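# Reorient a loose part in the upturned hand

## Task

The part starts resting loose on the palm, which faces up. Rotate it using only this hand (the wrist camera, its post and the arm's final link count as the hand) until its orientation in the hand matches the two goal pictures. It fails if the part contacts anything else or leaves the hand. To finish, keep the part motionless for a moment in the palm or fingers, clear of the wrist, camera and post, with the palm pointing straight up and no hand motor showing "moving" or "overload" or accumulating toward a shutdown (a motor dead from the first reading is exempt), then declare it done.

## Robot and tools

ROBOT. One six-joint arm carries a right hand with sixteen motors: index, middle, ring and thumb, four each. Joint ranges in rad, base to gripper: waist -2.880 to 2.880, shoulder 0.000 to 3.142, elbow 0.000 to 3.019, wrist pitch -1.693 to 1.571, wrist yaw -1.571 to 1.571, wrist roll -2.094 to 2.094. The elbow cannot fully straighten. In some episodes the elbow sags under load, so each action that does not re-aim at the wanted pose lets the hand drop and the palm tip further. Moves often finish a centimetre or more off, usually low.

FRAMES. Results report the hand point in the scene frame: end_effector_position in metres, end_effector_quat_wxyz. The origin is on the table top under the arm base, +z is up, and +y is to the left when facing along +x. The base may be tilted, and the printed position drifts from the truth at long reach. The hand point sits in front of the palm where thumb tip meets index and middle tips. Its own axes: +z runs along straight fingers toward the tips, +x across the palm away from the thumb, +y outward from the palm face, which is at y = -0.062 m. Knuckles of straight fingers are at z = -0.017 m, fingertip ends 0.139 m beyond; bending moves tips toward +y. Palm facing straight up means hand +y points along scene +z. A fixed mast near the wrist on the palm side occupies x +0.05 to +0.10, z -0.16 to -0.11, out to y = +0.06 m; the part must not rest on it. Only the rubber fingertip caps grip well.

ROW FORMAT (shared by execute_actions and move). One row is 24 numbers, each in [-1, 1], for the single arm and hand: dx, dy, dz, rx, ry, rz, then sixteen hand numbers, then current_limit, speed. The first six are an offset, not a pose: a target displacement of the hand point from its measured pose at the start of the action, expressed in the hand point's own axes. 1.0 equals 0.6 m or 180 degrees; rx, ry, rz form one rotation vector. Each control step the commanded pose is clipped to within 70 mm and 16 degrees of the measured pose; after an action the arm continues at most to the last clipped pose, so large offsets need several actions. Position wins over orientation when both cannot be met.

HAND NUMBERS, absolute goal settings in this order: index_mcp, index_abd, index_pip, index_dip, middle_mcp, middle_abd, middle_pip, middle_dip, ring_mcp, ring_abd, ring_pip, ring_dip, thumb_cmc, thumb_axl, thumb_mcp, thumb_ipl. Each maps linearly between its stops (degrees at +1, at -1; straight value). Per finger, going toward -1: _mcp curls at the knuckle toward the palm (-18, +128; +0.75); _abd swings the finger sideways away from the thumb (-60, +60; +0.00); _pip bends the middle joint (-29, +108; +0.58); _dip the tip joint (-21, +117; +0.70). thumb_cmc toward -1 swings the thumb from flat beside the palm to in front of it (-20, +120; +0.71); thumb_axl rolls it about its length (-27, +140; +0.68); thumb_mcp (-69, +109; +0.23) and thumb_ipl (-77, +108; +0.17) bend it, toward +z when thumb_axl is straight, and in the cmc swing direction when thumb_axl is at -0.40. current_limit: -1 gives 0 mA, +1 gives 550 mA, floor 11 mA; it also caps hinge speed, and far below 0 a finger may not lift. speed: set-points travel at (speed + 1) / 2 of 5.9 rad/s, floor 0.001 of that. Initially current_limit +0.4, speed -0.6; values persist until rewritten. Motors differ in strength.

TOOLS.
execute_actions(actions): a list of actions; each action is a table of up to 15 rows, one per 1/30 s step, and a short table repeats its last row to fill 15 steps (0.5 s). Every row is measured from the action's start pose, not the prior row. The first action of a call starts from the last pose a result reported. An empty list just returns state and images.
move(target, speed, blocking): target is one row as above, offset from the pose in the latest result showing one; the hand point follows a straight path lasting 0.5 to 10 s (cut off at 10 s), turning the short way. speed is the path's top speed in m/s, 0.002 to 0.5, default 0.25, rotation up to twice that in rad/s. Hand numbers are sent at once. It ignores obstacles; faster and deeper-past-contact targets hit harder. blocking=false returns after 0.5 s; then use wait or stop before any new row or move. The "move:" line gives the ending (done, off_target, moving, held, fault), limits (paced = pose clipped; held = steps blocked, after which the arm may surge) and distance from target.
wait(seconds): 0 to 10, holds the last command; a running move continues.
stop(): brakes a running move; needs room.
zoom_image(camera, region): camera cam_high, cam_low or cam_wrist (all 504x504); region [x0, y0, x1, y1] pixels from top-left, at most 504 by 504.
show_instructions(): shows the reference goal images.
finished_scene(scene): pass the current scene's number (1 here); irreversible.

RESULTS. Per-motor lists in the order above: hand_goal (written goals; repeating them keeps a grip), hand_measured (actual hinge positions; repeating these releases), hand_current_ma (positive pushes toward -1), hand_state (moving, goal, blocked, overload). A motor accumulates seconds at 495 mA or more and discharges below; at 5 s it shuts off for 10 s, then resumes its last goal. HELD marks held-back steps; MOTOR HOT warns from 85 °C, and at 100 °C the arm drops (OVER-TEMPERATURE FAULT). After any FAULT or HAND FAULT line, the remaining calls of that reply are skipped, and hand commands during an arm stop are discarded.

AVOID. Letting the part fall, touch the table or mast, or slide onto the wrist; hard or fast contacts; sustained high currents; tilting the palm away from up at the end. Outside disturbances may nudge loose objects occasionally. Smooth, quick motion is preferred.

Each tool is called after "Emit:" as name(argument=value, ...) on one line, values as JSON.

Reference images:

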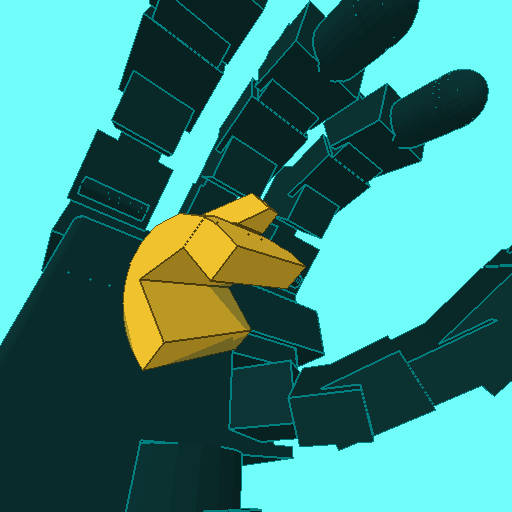

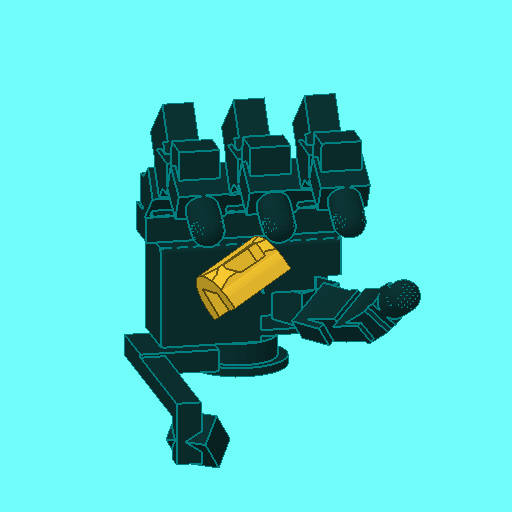

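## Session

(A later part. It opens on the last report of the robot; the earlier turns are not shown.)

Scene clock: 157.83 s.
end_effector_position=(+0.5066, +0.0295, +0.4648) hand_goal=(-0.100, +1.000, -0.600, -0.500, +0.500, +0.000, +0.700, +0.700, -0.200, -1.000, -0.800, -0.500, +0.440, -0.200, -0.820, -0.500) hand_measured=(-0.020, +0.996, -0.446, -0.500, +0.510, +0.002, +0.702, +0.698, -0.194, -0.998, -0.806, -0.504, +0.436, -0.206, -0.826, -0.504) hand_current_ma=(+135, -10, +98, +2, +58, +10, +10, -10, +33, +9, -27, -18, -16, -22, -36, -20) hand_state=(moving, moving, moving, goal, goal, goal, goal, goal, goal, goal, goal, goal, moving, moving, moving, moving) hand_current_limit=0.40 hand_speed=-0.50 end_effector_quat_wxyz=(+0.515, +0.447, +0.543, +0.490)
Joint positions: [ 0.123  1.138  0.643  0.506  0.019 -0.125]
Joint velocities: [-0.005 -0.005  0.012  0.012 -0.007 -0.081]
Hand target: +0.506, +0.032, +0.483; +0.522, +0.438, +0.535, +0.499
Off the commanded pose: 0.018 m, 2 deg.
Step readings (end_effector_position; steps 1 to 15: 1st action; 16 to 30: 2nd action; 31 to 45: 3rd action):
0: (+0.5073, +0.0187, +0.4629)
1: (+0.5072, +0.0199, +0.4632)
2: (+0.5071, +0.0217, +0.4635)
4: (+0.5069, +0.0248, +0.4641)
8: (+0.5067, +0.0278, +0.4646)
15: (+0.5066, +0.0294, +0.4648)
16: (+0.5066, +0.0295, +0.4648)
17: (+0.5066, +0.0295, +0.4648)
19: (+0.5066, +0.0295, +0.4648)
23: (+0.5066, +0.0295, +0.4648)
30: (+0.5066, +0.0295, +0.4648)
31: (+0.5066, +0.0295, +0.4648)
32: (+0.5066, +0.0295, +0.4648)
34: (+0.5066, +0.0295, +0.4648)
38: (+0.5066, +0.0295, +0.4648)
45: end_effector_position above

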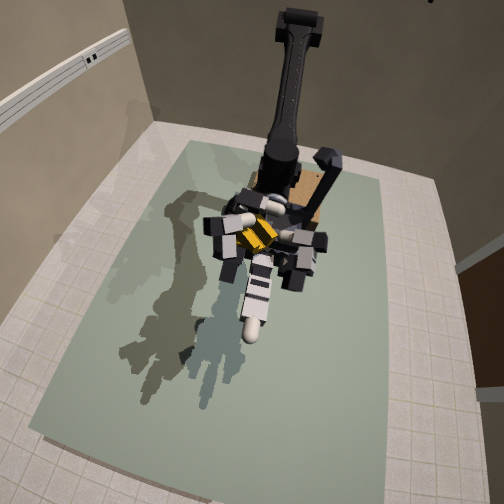

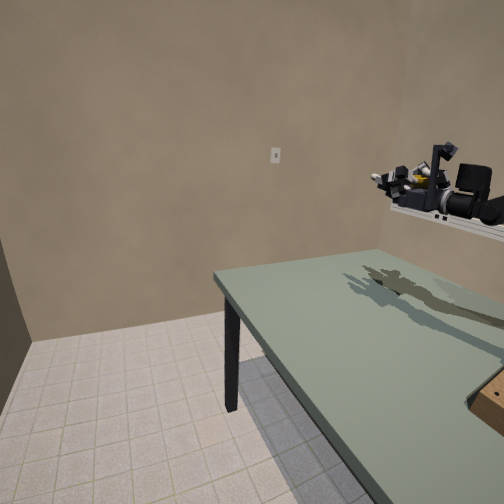

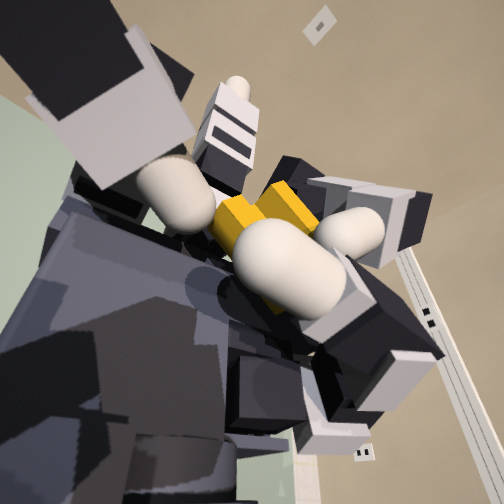

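Emit:
execute_actions(actions=[[[-0.02,0.03,0,-0.01,0,0.045,-0.1,1,-0.65,-0.5,0.3,0,0.7,0.7,-0.3,-1,-0.4,-0.3,0.44,-0.4,-0.6,-0.5,0.4,-0.4]],[[0,0.03,0,-0.01,0,0,-0.1,1,-0.75,-0.5,-0.3,0,0.7,0.7,-0.3,-1,-0.4,-0.3,0.44,-0.4,-0.6,-0.5,0.4,-0.4]],[[0,0.03,0,-0.01,0,0,-0.1,1,-0.75,-0.5,-0.3,0,0.7,0.7,-0.3,-1,-0.4,-0.3,0.44,-0.4,-0.6,-0.5,0.4,-0.4]]])

Emit:
zoom_image(camera="cam_high", region=[170,150,340,320])

Scene clock: 161.00 s.
end_effector_position=(+0.5077, +0.0181, +0.4616) hand_goal=(-0.100, +1.000, -0.750, -0.500, -0.300, +0.000, +0.700, +0.700, -0.300, -1.000, -0.400, -0.300, +0.440, -0.400, -0.600, -0.500) hand_measured=(-0.092, +1.000, -0.748, -0.498, -0.288, +0.002, +0.702, +0.698, -0.296, -1.000, -0.406, -0.304, +0.442, -0.398, -0.606, -0.500) hand_current_ma=(+48, -1, +7, +11, +69, +9, +10, -10, +19, +2, -27, -18, +8, +15, -36, +4) hand_state=(goal, goal, goal, goal, goal, goal, goal, goal, goal, goal, goal, goal, goal, goal, goal, goal) hand_current_limit=0.40 hand_speed=-0.40 end_effector_quat_wxyz=(+0.482, +0.482, +0.514, +0.521)
Joint positions: [0.123 1.138 0.643 0.502 0.021 0.003]
Joint velocities: [-0.005 -0.015  0.007  0.002 -0.007  0.037]
Hand target: +0.507, +0.018, +0.479; +0.490, +0.474, +0.506, +0.529
Off the commanded pose: 0.018 m, 2 deg.
Step readings (end_effector_position; steps 1 to 15: 1st action; 16 to 30: 2nd action; 31 to 45: 3rd action):
0: (+0.5066, +0.0295, +0.4648)
1: (+0.5067, +0.0280, +0.4646)
2: (+0.5068, +0.0261, +0.4642)
4: (+0.5071, +0.0232, +0.4637)
8: (+0.5074, +0.0200, +0.4626)
15: (+0.5077, +0.0182, +0.4616)
16: (+0.5077, +0.0181, +0.4616)
17: (+0.5077, +0.0181, +0.4616)
19: (+0.5077, +0.0181, +0.4616)
23: (+0.5077, +0.0181, +0.4616)
30: (+0.5077, +0.0181, +0.4616)
31: (+0.5077, +0.0181, +0.4616)
32: (+0.5077, +0.0181, +0.4616)
34: (+0.5077, +0.0181, +0.4616)
38: (+0.5077, +0.0181, +0.4616)
45: end_effector_position above

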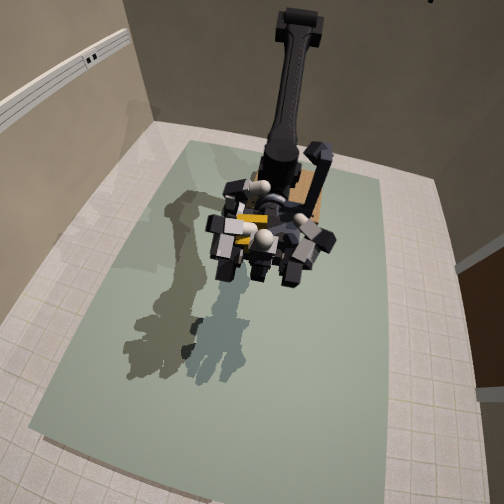

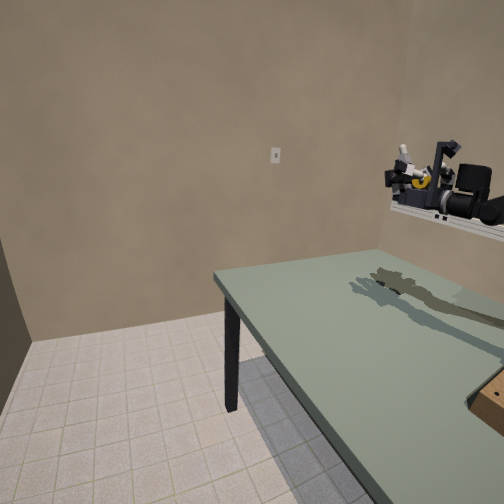

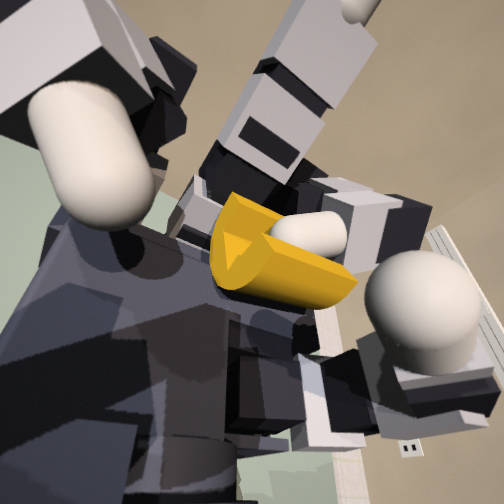

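Region (170, 150, 340, 320) of cam_high's 504x504 image, scaled by 2.965, with more detail than that image has.

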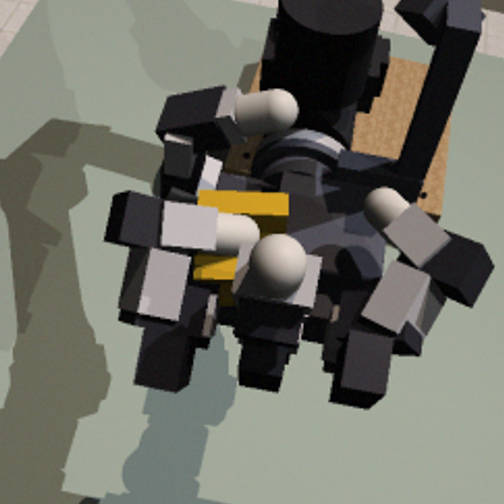

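Emit:
execute_actions(actions=[[[0,0.03,0,-0.01,0,0,-0.05,1,-0.2,-0.6,-0.1,0,0.7,0.7,-0.3,-1,-0.4,-0.3,0.44,-0.4,-0.6,-0.5,0.4,-0.3]],[[0,0.03,0,-0.01,0,0,-0.35,1,-0.2,-0.7,-0.1,0,0.7,0.7,-0.3,-1,-0.4,-0.3,0.44,-0.4,-0.6,-0.5,0.4,-0.3]],[[0,0.03,0,-0.01,0,0,-0.35,1,-0.7,-0.6,-0.1,0,0.7,0.7,-0.3,-1,-0.4,-0.3,0.44,-0.4,-0.6,-0.5,0.4,-0.4]],[[0,0.03,0,-0.01,0,0,-0.3,1,-0.7,-0.6,-0.1,0,0.7,0.7,-0.3,-1,-0.4,-0.3,0.3,-0.15,-0.6,-0.5,0.4,-0.4]]])

Emit:
zoom_image(camera="cam_high", region=[170,150,340,320])

Scene clock: 165.23 s.
end_effector_position=(+0.5077, +0.0181, +0.4616) hand_goal=(-0.300, +1.000, -0.700, -0.600, -0.100, +0.000, +0.700, +0.700, -0.300, -1.000, -0.400, -0.300, +0.300, -0.150, -0.600, -0.500) hand_measured=(-0.302, +1.000, -0.698, -0.598, -0.094, +0.002, +0.702, +0.698, -0.296, -1.000, -0.406, -0.304, +0.306, -0.150, -0.604, -0.500) hand_current_ma=(-12, +0, +6, +11, +35, +9, +10, -10, +19, +2, -27, -18, +32, -3, -30, +3) hand_state=(goal, goal, goal, goal, goal, goal, goal, goal, goal, goal, goal, goal, goal, goal, goal, goal) hand_current_limit=0.40 hand_speed=-0.40 end_effector_quat_wxyz=(+0.482, +0.482, +0.514, +0.521)
Joint positions: [0.123 1.138 0.643 0.502 0.021 0.003]
Joint velocities: [-0.005 -0.005  0.017 -0.007 -0.007  0.007]
Hand target: +0.507, +0.018, +0.479; +0.490, +0.474, +0.506, +0.529
Off the commanded pose: 0.018 m, 2 deg.
Step readings (end_effector_position; steps 1 to 15: 1st action; 16 to 30: 2nd action; 31 to 45: 3rd action; 46 to 60: 4th action):
0: (+0.5077, +0.0181, +0.4616)
1: (+0.5077, +0.0181, +0.4616)
2: (+0.5077, +0.0181, +0.4616)
4: (+0.5077, +0.0181, +0.4616)
8: (+0.5077, +0.0181, +0.4616)
15: (+0.5077, +0.0181, +0.4616)
16: (+0.5077, +0.0181, +0.4616)
17: (+0.5077, +0.0181, +0.4616)
19: (+0.5077, +0.0181, +0.4616)
23: (+0.5077, +0.0181, +0.4616)
30: (+0.5077, +0.0181, +0.4616)
31: (+0.5077, +0.0181, +0.4616)
32: (+0.5077, +0.0181, +0.4616)
34: (+0.5077, +0.0181, +0.4616)
38: (+0.5077, +0.0181, +0.4616)
45: (+0.5077, +0.0181, +0.4616)
46: (+0.5077, +0.0181, +0.4616)
47: (+0.5077, +0.0181, +0.4616)
49: (+0.5077, +0.0181, +0.4616)
53: (+0.5077, +0.0181, +0.4616)
60: end_effector_position above

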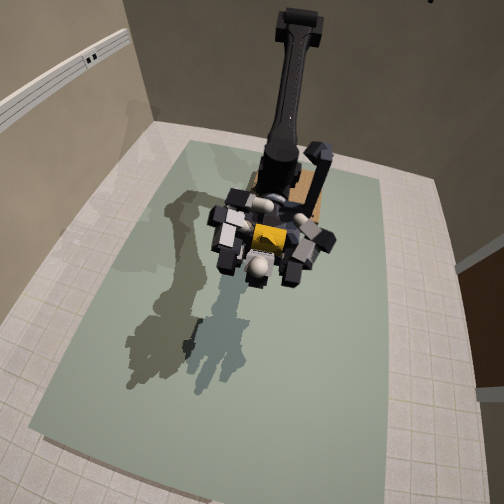

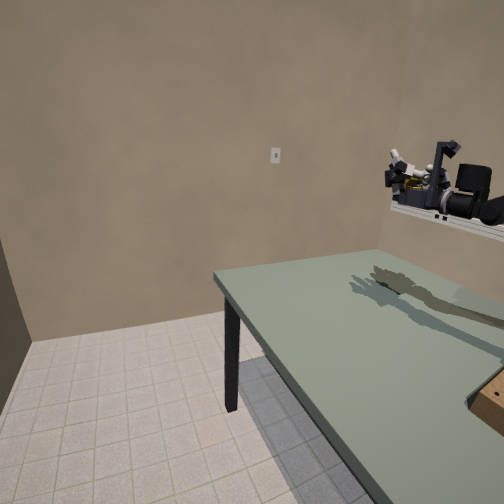

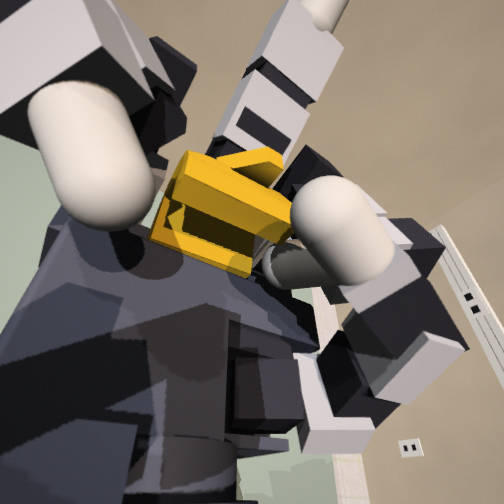

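Region (170, 150, 340, 320) of cam_high's 504x504 image, scaled by 2.965, with more detail than that image has.

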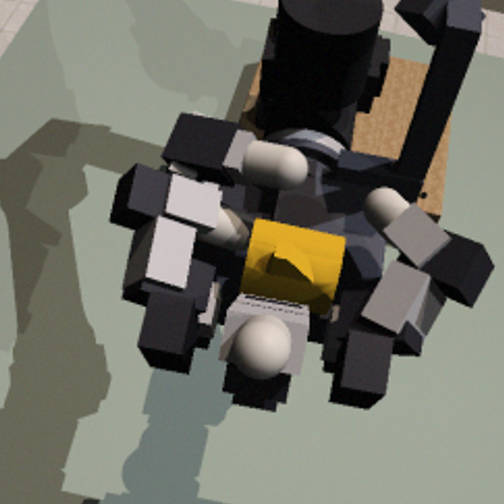

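Emit:
execute_actions(actions=[[[0,0.03,0,-0.01,0,0,-0.2,1,-0.55,-0.8,-0.1,0,0.7,0.7,-0.05,-1,-0.4,-0.8,0.5,-0.3,-0.4,-0.5,0.4,-0.3]],[[0,0.03,0,-0.01,0,0,-0.15,1,-0.8,-0.8,-0.1,0,0.7,0.7,-0.05,-1,-0.8,-0.8,0.5,-0.3,-0.4,-0.5,0.4,-0.5]]])

Emit:
zoom_image(camera="cam_high", region=[170,150,340,320])

Scene clock: 167.83 s.
end_effector_position=(+0.5077, +0.0181, +0.4616) hand_goal=(-0.150, +1.000, -0.800, -0.800, -0.100, +0.000, +0.700, +0.700, -0.050, -1.000, -0.800, -0.800, +0.500, -0.300, -0.400, -0.500) hand_measured=(-0.166, +0.998, -0.588, -0.790, -0.092, +0.002, +0.702, +0.698, -0.042, -1.000, -0.430, -0.794, +0.504, -0.296, -0.402, -0.500) hand_current_ma=(-83, -12, +385, +52, +39, +9, +10, -10, +47, +1, +385, +26, +18, +26, -12, +2) hand_state=(goal, goal, blocked, goal, goal, goal, goal, goal, goal, goal, blocked, goal, goal, goal, goal, goal) hand_current_limit=0.40 hand_speed=-0.50 end_effector_quat_wxyz=(+0.482, +0.482, +0.514, +0.521)
Joint positions: [0.123 1.138 0.643 0.502 0.021 0.003]
Joint velocities: [-0.005 -0.005 -0.022 -0.007 -0.066 -0.037]
Hand target: +0.507, +0.018, +0.479; +0.490, +0.474, +0.506, +0.529
Off the commanded pose: 0.018 m, 2 deg.
Step readings (end_effector_position; steps 1 to 15: 1st action; 16 to 30: 2nd action):
0: (+0.5077, +0.0181, +0.4616)
1: (+0.5077, +0.0181, +0.4616)
2: (+0.5077, +0.0181, +0.4616)
4: (+0.5077, +0.0181, +0.4616)
8: (+0.5077, +0.0181, +0.4616)
15: (+0.5077, +0.0181, +0.4616)
16: (+0.5077, +0.0181, +0.4616)
17: (+0.5077, +0.0181, +0.4616)
19: (+0.5077, +0.0181, +0.4616)
23: (+0.5077, +0.0181, +0.4616)
30: end_effector_position above

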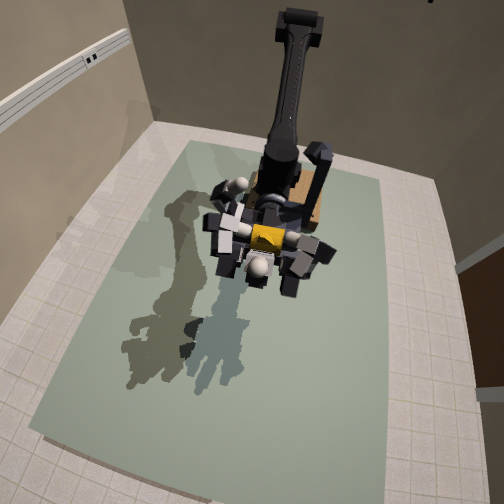

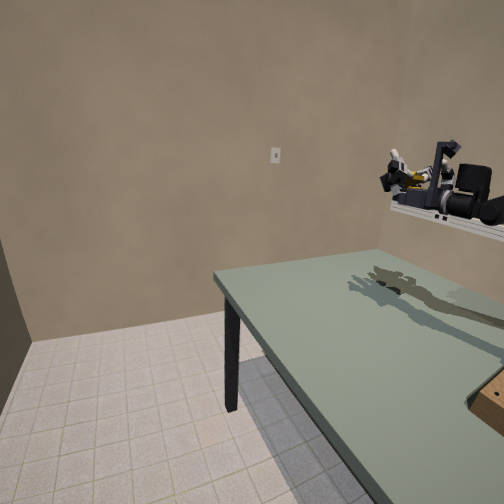

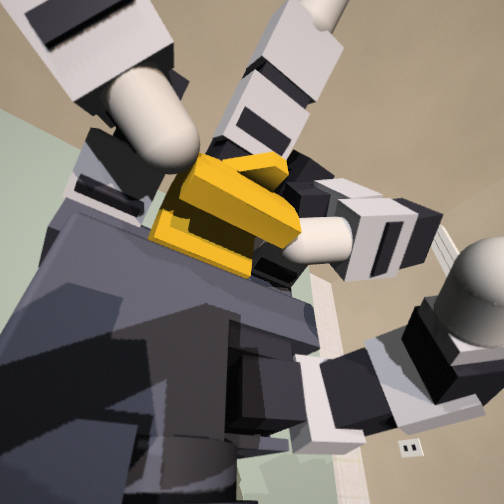

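Region (170, 150, 340, 320) of cam_high's 504x504 image, scaled by 2.965, with more detail than that image has.

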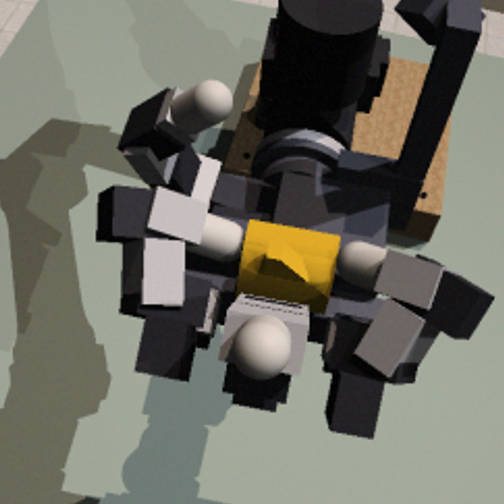

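Pinched. Open ring dip.

Emit:
execute_actions(actions=[[[0,0.03,0,-0.01,0,0,-0.16,1,-0.62,-0.8,-0.1,0,0.7,0.7,-0.08,-1,-0.7,-0.45,0.5,-0.3,-0.4,-0.5,0.4,-0.7]],[[0,0.03,0,-0.01,0,0,-0.16,1,-0.62,-0.8,-0.1,0,0.7,0.7,-0.1,-1,-0.72,-0.25,0.5,-0.3,-0.4,-0.5,0.4,-0.7]]])

Emit:
zoom_image(camera="cam_high", region=[170,150,340,320])

Scene clock: 170.10 s.
end_effector_position=(+0.5077, +0.0181, +0.4616) hand_goal=(-0.160, +1.000, -0.620, -0.800, -0.100, +0.000, +0.700, +0.700, -0.100, -1.000, -0.720, -0.250, +0.500, -0.300, -0.400, -0.500) hand_measured=(-0.172, +0.992, -0.584, -0.786, -0.088, +0.002, +0.702, +0.698, -0.080, -1.000, -0.638, -0.238, +0.504, -0.296, -0.402, -0.500) hand_current_ma=(-66, -36, +192, +71, +64, +9, +10, -10, +112, +1, +385, +58, +18, +26, -12, +2) hand_state=(goal, goal, blocked, goal, goal, goal, goal, goal, blocked, goal, blocked, goal, goal, goal, goal, goal) hand_current_limit=0.40 hand_speed=-0.70 end_effector_quat_wxyz=(+0.482, +0.482, +0.514, +0.521)
Joint positions: [0.123 1.138 0.643 0.502 0.021 0.003]
Joint velocities: [-0.005 -0.015 -0.022  0.002 -0.051  0.007]
Hand target: +0.507, +0.018, +0.479; +0.490, +0.474, +0.506, +0.529
Off the commanded pose: 0.018 m, 2 deg.
Step readings (end_effector_position; steps 1 to 15: 1st action; 16 to 30: 2nd action):
0: (+0.5077, +0.0181, +0.4616)
1: (+0.5077, +0.0181, +0.4616)
2: (+0.5077, +0.0181, +0.4616)
4: (+0.5077, +0.0181, +0.4616)
8: (+0.5077, +0.0181, +0.4616)
15: (+0.5077, +0.0181, +0.4616)
16: (+0.5077, +0.0181, +0.4616)
17: (+0.5077, +0.0181, +0.4616)
19: (+0.5077, +0.0181, +0.4616)
23: (+0.5077, +0.0181, +0.4616)
30: end_effector_position above

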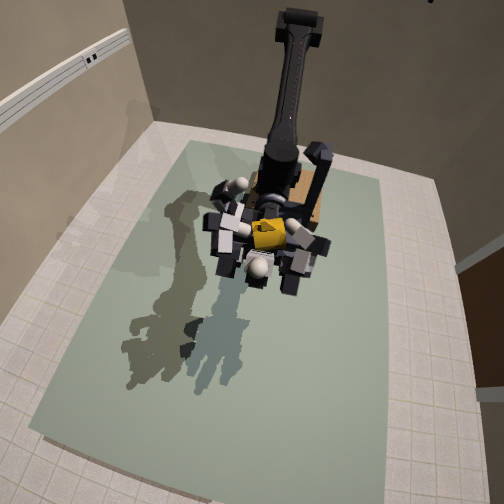

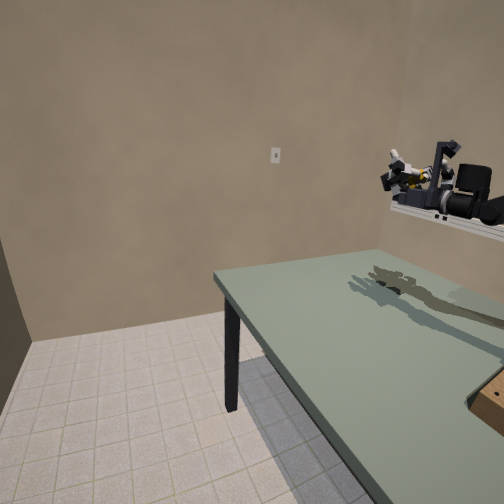

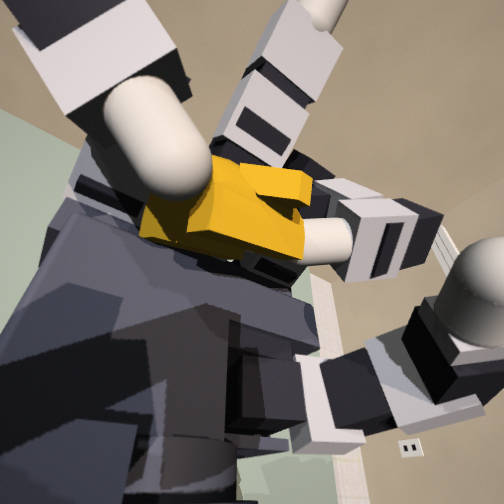

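Region (170, 150, 340, 320) of cam_high's 504x504 image, scaled by 2.965, with more detail than that image has.

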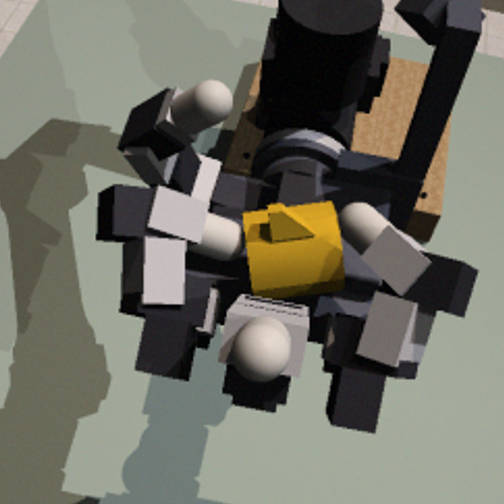

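Emit:
execute_actions(actions=[])

Emit:
zoom_image(camera="cam_high", region=[170,150,340,320])

Scene clock: 174.10 s.
end_effector_position=(+0.5077, +0.0181, +0.4616) hand_goal=(-0.160, +1.000, -0.620, -0.800, -0.100, +0.000, +0.700, +0.700, -0.100, -1.000, -0.720, -0.250, +0.500, -0.300, -0.400, -0.500) hand_measured=(-0.172, +0.992, -0.584, -0.786, -0.088, +0.002, +0.702, +0.698, -0.080, -1.000, -0.638, -0.238, +0.504, -0.296, -0.402, -0.500) hand_current_ma=(-66, -36, +192, +71, +64, +9, +10, -10, +112, +1, +385, +58, +18, +26, -12, +2) hand_state=(goal, goal, blocked, goal, goal, goal, goal, goal, blocked, goal, blocked, goal, goal, goal, goal, goal) hand_current_limit=0.40 hand_speed=-0.70 end_effector_quat_wxyz=(+0.482, +0.482, +0.514, +0.521)
Joint positions: [0.123 1.138 0.643 0.502 0.021 0.003]
Joint velocities: [-0.005 -0.005  0.022 -0.022  0.066 -0.037]
Hand target: +0.507, +0.018, +0.479; +0.490, +0.474, +0.506, +0.529
Off the commanded pose: 0.018 m, 2 deg.

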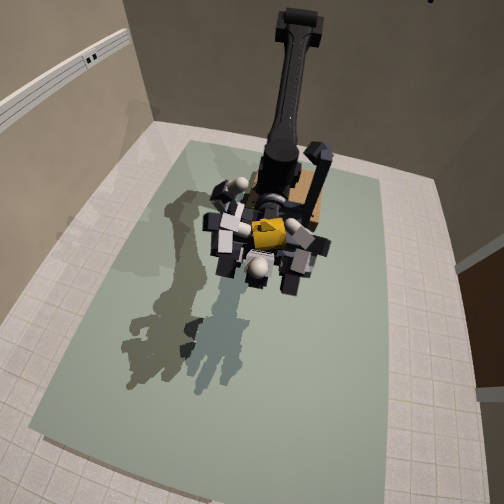

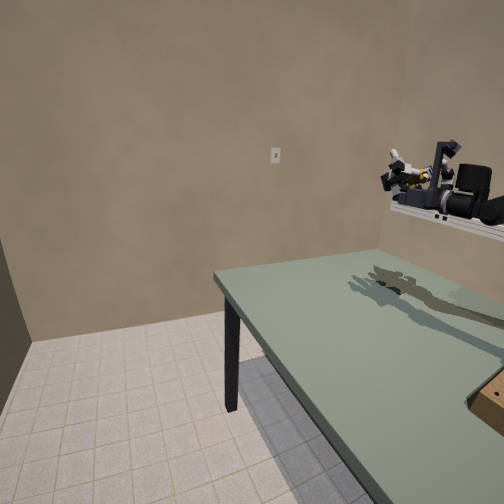

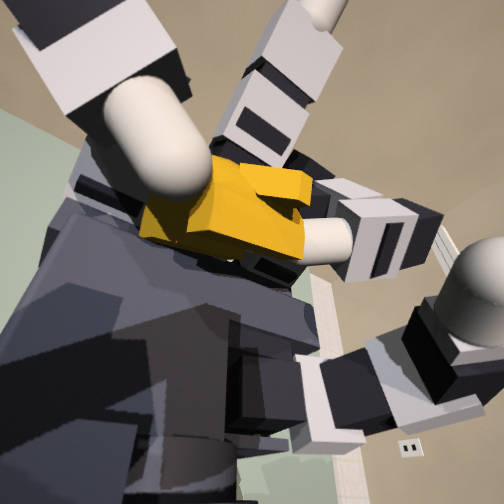

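Region (170, 150, 340, 320) of cam_high's 504x504 image, scaled by 2.965, with more detail than that image has.

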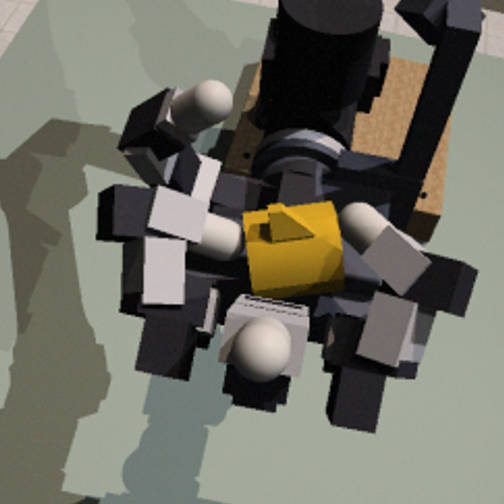

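Emit:
execute_actions(actions=[[[0,0.03,0,-0.01,0,0,-0.16,1,-0.62,-0.8,0.1,0,0.7,0.7,-0.1,-1,-0.7,-0.25,0.5,0,-0.7,-0.6,0.4,-0.7]],[[0,0.03,0,-0.01,0,0,-0.16,1,-0.62,-0.8,0.1,0,0.7,0.7,-0.1,-1,-0.7,-0.25,0.4,0,-0.85,-0.6,0.4,-0.7]],[[0,0.03,0,-0.01,0,0,-0.16,1,-0.62,-0.8,0.1,0,0.7,0.7,-0.1,-1,-0.7,-0.25,0.4,0,-0.85,-0.6,0.4,-0.7]]])

Emit:
zoom_image(camera="cam_high", region=[170,150,340,320])

Scene clock: 179.53 s.
end_effector_position=(+0.5077, +0.0181, +0.4616) hand_goal=(-0.160, +1.000, -0.620, -0.800, +0.100, +0.000, +0.700, +0.700, -0.100, -1.000, -0.700, -0.250, +0.400, +0.000, -0.850, -0.600) hand_measured=(-0.160, +0.996, -0.590, -0.796, +0.108, +0.002, +0.702, +0.698, -0.082, -1.000, -0.638, -0.238, +0.504, -0.012, -0.688, -0.596) hand_current_ma=(-1, -19, +160, +20, +42, +9, +10, -10, +93, +1, +317, +60, +385, -72, +385, +32) hand_state=(goal, goal, blocked, goal, goal, goal, goal, goal, goal, goal, blocked, goal, blocked, goal, blocked, goal) hand_current_limit=0.40 hand_speed=-0.70 end_effector_quat_wxyz=(+0.482, +0.482, +0.514, +0.521)
Joint positions: [0.123 1.138 0.643 0.502 0.021 0.003]
Joint velocities: [-0.015 -0.024  0.002 -0.002 -0.007  0.051]
Hand target: +0.507, +0.018, +0.479; +0.490, +0.474, +0.506, +0.529
Off the commanded pose: 0.018 m, 2 deg.
Step readings (end_effector_position; steps 1 to 15: 1st action; 16 to 30: 2nd action; 31 to 45: 3rd action):
0: (+0.5077, +0.0181, +0.4616)
1: (+0.5077, +0.0181, +0.4616)
2: (+0.5077, +0.0181, +0.4616)
4: (+0.5077, +0.0181, +0.4616)
8: (+0.5077, +0.0181, +0.4616)
15: (+0.5077, +0.0181, +0.4616)
16: (+0.5077, +0.0181, +0.4616)
17: (+0.5077, +0.0181, +0.4616)
19: (+0.5077, +0.0181, +0.4616)
23: (+0.5077, +0.0181, +0.4616)
30: (+0.5077, +0.0181, +0.4616)
31: (+0.5077, +0.0181, +0.4616)
32: (+0.5077, +0.0181, +0.4616)
34: (+0.5077, +0.0181, +0.4616)
38: (+0.5077, +0.0181, +0.4616)
45: end_effector_position above

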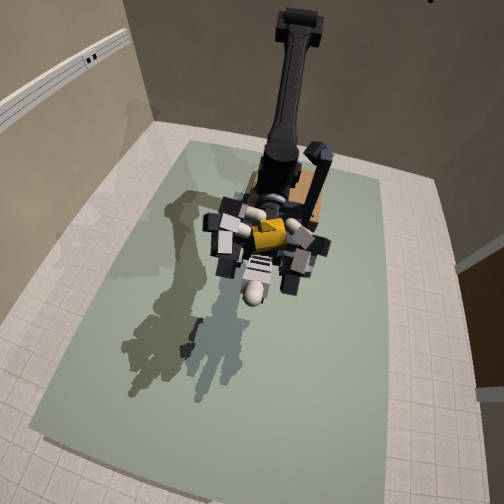

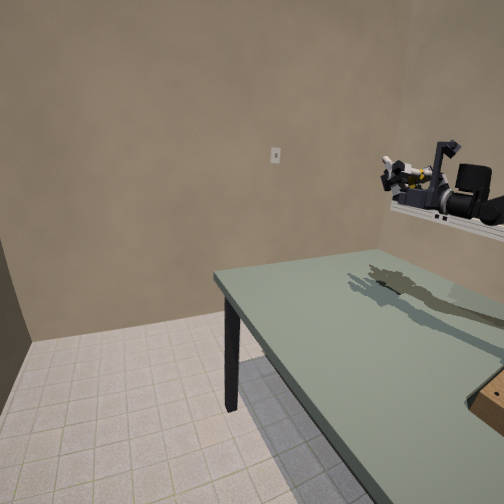

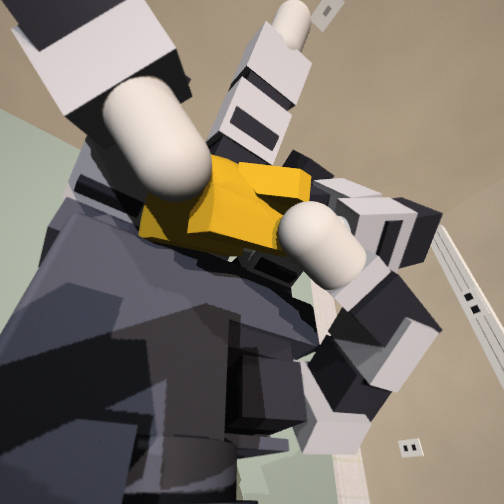

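Region (170, 150, 340, 320) of cam_high's 504x504 image, scaled by 2.965, with more detail than that image has.

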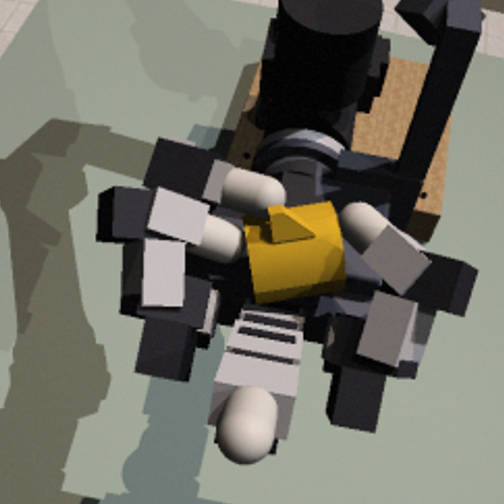

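Emit:
execute_actions(actions=[[[0,0.03,0,-0.01,0,0,0.0,1,-0.64,-0.8,0.3,0,0.7,0.7,0.05,-1,-0.7,-0.25,0.5,0,-0.68,-0.6,0.4,-0.8]],[[0,0.03,0,-0.01,0,0,0.2,1,-0.64,-0.8,0.4,0,0.7,0.7,0.22,-1,-0.7,-0.25,0.5,0,-0.68,-0.6,0.4,-0.8]],[[0,0.03,0,-0.01,0,0,0.2,1,-0.64,-0.8,0.4,0,0.7,0.7,0.22,-1,-0.7,-0.25,0.5,0,-0.68,-0.6,0.4,-0.8]]])

Emit:
zoom_image(camera="cam_high", region=[170,150,340,320])

Scene clock: 183.30 s.
end_effector_position=(+0.5077, +0.0181, +0.4616) hand_goal=(+0.200, +1.000, -0.640, -0.800, +0.400, +0.000, +0.700, +0.700, +0.220, -1.000, -0.700, -0.250, +0.500, +0.000, -0.680, -0.600) hand_measured=(+0.206, +0.994, -0.628, -0.808, +0.410, +0.002, +0.702, +0.698, +0.220, -1.000, -0.638, -0.236, +0.508, +0.000, -0.680, -0.600) hand_current_ma=(+28, -27, +61, -41, +56, +9, +10, -10, +1, +3, +313, +71, +40, +4, +2, +5) hand_state=(goal, goal, goal, goal, goal, goal, goal, goal, goal, goal, blocked, goal, goal, goal, goal, goal) hand_current_limit=0.40 hand_speed=-0.80 end_effector_quat_wxyz=(+0.482, +0.482, +0.514, +0.521)
Joint positions: [0.123 1.138 0.643 0.502 0.021 0.003]
Joint velocities: [-0.005  0.005 -0.012 -0.007 -0.022  0.007]
Hand target: +0.507, +0.018, +0.479; +0.490, +0.474, +0.506, +0.529
Off the commanded pose: 0.018 m, 2 deg.
Step readings (end_effector_position; steps 1 to 15: 1st action; 16 to 30: 2nd action; 31 to 45: 3rd action):
0: (+0.5077, +0.0181, +0.4616)
1: (+0.5077, +0.0181, +0.4616)
2: (+0.5077, +0.0181, +0.4616)
4: (+0.5077, +0.0181, +0.4616)
8: (+0.5077, +0.0181, +0.4616)
15: (+0.5077, +0.0181, +0.4616)
16: (+0.5077, +0.0181, +0.4616)
17: (+0.5077, +0.0181, +0.4616)
19: (+0.5077, +0.0181, +0.4616)
23: (+0.5077, +0.0181, +0.4616)
30: (+0.5077, +0.0181, +0.4616)
31: (+0.5077, +0.0181, +0.4616)
32: (+0.5077, +0.0181, +0.4616)
34: (+0.5077, +0.0181, +0.4616)
38: (+0.5077, +0.0181, +0.4616)
45: end_effector_position above

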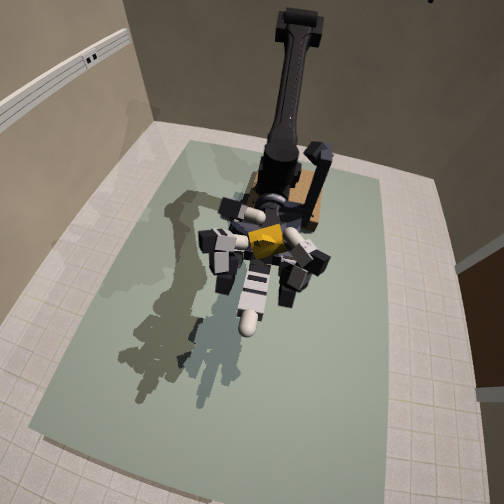

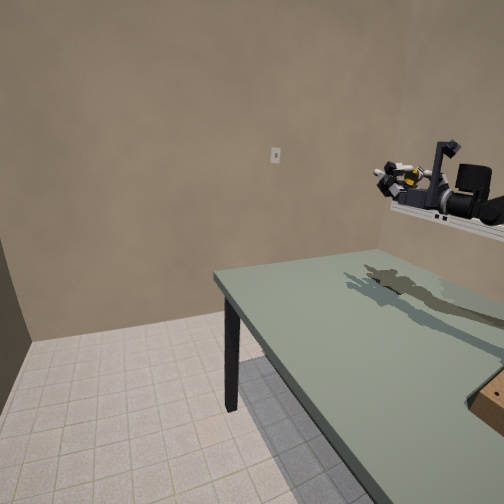

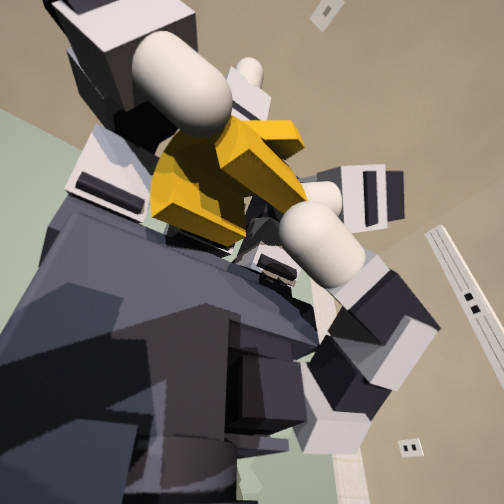

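Region (170, 150, 340, 320) of cam_high's 504x504 image, scaled by 2.965, with more detail than that image has.

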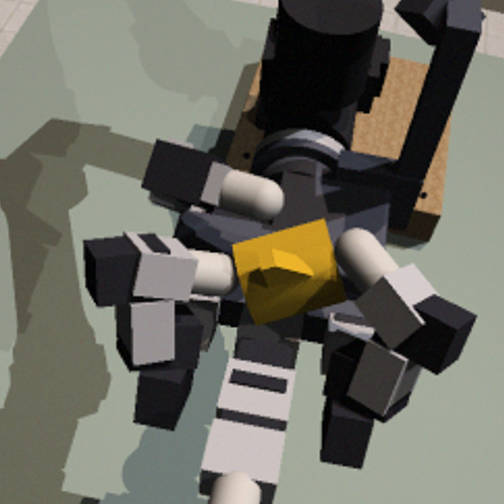

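Emit:
execute_actions(actions=[[[0,0.03,0,-0.01,0,0,0.34,1,-0.68,-0.8,0.5,0,0.7,0.7,0.26,-1,-0.7,-0.25,0.6,0,-0.3,-0.4,0.4,-0.8]],[[0,0.03,0,-0.01,0,0,0.34,1,-0.68,-0.8,0.5,0,0.7,0.7,0.26,-1,-0.7,-0.25,0.6,0,-0.3,-0.4,0.4,-0.8]]])

Emit:
zoom_image(camera="cam_high", region=[170,150,340,320])

Emit:
zoom_image(camera="cam_low", region=[350,130,470,230])

Scene clock: 187.27 s.
end_effector_position=(+0.5077, +0.0181, +0.4616) hand_goal=(+0.340, +1.000, -0.680, -0.800, +0.500, +0.000, +0.700, +0.700, +0.260, -1.000, -0.700, -0.250, +0.600, +0.000, -0.300, -0.400) hand_measured=(+0.348, +0.994, -0.666, -0.808, +0.510, +0.002, +0.702, +0.698, +0.260, -1.000, -0.646, -0.234, +0.604, +0.000, -0.328, -0.402) hand_current_ma=(+40, -27, +71, -41, +59, +9, +10, -10, +1, +3, +268, +83, +27, +6, -27, -21) hand_state=(goal, goal, goal, goal, goal, goal, goal, goal, goal, goal, blocked, goal, goal, goal, moving, goal) hand_current_limit=0.40 hand_speed=-0.80 end_effector_quat_wxyz=(+0.482, +0.482, +0.514, +0.521)
Joint positions: [0.123 1.138 0.643 0.502 0.021 0.003]
Joint velocities: [ 0.005  0.005 -0.007 -0.002  0.007  0.022]
Hand target: +0.507, +0.018, +0.479; +0.490, +0.474, +0.506, +0.529
Off the commanded pose: 0.018 m, 2 deg.
Step readings (end_effector_position; steps 1 to 15: 1st action; 16 to 30: 2nd action):
0: (+0.5077, +0.0181, +0.4616)
1: (+0.5077, +0.0181, +0.4616)
2: (+0.5077, +0.0181, +0.4616)
4: (+0.5077, +0.0181, +0.4616)
8: (+0.5077, +0.0181, +0.4616)
15: (+0.5077, +0.0181, +0.4616)
16: (+0.5077, +0.0181, +0.4616)
17: (+0.5077, +0.0181, +0.4616)
19: (+0.5077, +0.0181, +0.4616)
23: (+0.5077, +0.0181, +0.4616)
30: end_effector_position above

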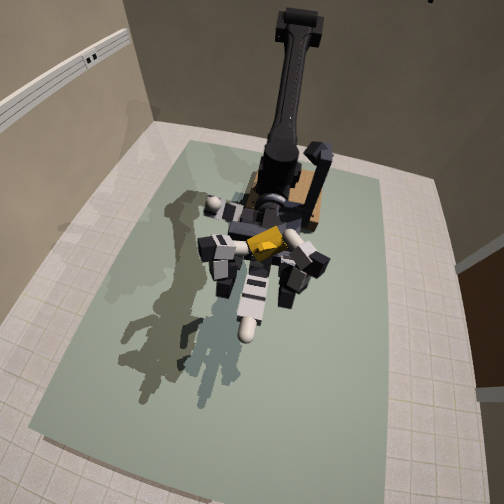

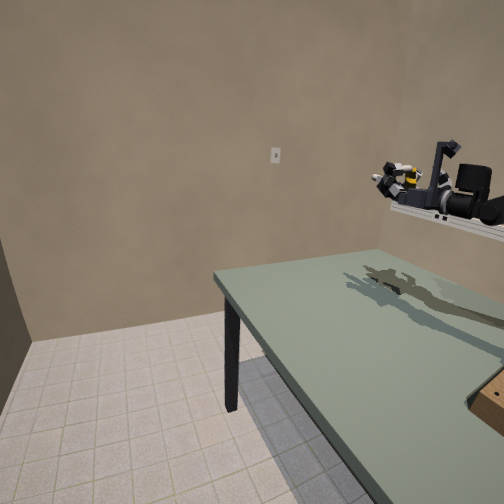

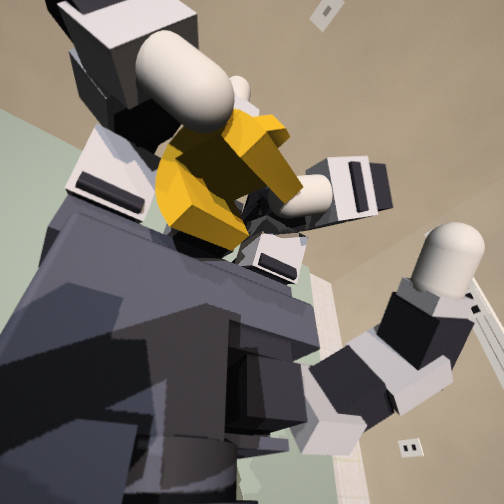

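Region (170, 150, 340, 320) of cam_high's 504x504 image, scaled by 2.965, with more detail than that image has.

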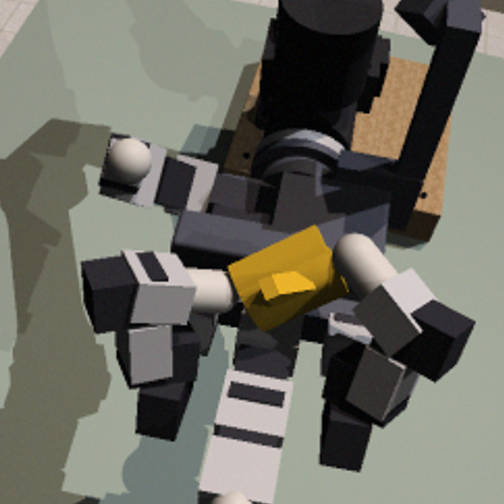

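Region (350, 130, 470, 230) of cam_low's 504x504 image, scaled by 4.200, with more detail than that image has.

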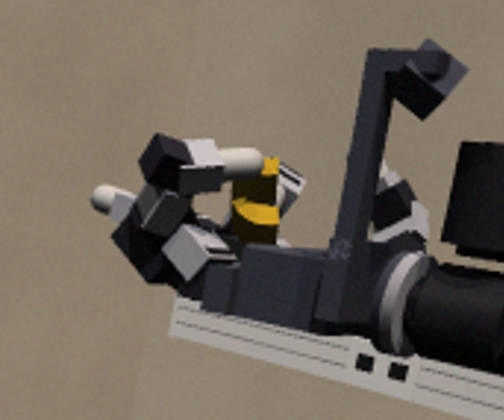

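Emit:
execute_actions(actions=[[[0,0.03,0,-0.01,0,0,0.3,1,-0.68,-0.8,0.5,0,0.7,0.7,0.19,-1,-0.7,-0.25,0.6,0,-0.3,-0.4,0.4,-0.8]],[[0,0.03,0,-0.01,0,0,0.3,1,-0.68,-0.8,0.5,0,0.7,0.7,0.19,-1,-0.7,-0.25,0.6,0,-0.3,-0.4,0.4,-0.8]]])

Emit:
zoom_image(camera="cam_wrist", region=[100,60,352,312])

Scene clock: 190.23 s.
end_effector_position=(+0.5077, +0.0181, +0.4616) hand_goal=(+0.300, +1.000, -0.680, -0.800, +0.500, +0.000, +0.700, +0.700, +0.190, -1.000, -0.700, -0.250, +0.600, +0.000, -0.300, -0.400) hand_measured=(+0.322, +0.994, -0.668, -0.808, +0.510, +0.002, +0.702, +0.698, +0.196, -1.000, -0.654, -0.234, +0.606, +0.000, -0.300, -0.402) hand_current_ma=(+120, -27, +64, -41, +59, +9, +10, -10, +36, +3, +233, +83, +29, +6, -4, -19) hand_state=(blocked, goal, goal, goal, goal, goal, goal, goal, goal, goal, blocked, goal, goal, goal, goal, goal) hand_current_limit=0.40 hand_speed=-0.80 end_effector_quat_wxyz=(+0.482, +0.482, +0.514, +0.521)
Joint positions: [0.123 1.138 0.643 0.502 0.021 0.003]
Joint velocities: [-0.005  0.005  0.007  0.002  0.022  0.007]
Hand target: +0.507, +0.018, +0.479; +0.490, +0.474, +0.506, +0.529
Off the commanded pose: 0.018 m, 2 deg.
Step readings (end_effector_position; steps 1 to 15: 1st action; 16 to 30: 2nd action):
0: (+0.5077, +0.0181, +0.4616)
1: (+0.5077, +0.0181, +0.4616)
2: (+0.5077, +0.0181, +0.4616)
4: (+0.5077, +0.0181, +0.4616)
8: (+0.5077, +0.0181, +0.4616)
15: (+0.5077, +0.0181, +0.4616)
16: (+0.5077, +0.0181, +0.4616)
17: (+0.5077, +0.0181, +0.4616)
19: (+0.5077, +0.0181, +0.4616)
23: (+0.5077, +0.0181, +0.4616)
30: end_effector_position above

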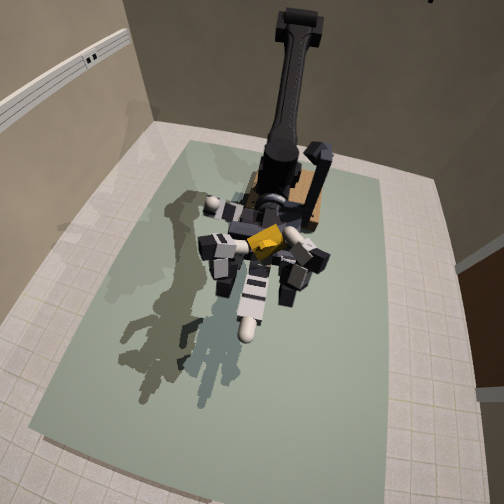

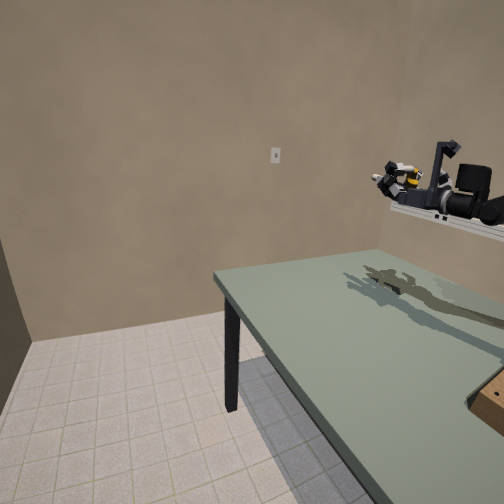

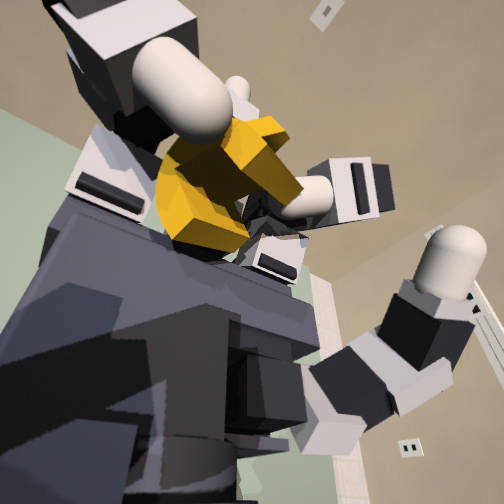

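Region (100, 60, 352, 312) of cam_wrist's 504x504 image, scaled by 2.000, with more detail than that image has.

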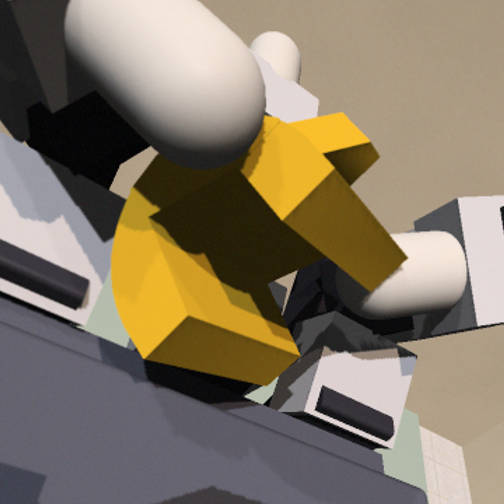

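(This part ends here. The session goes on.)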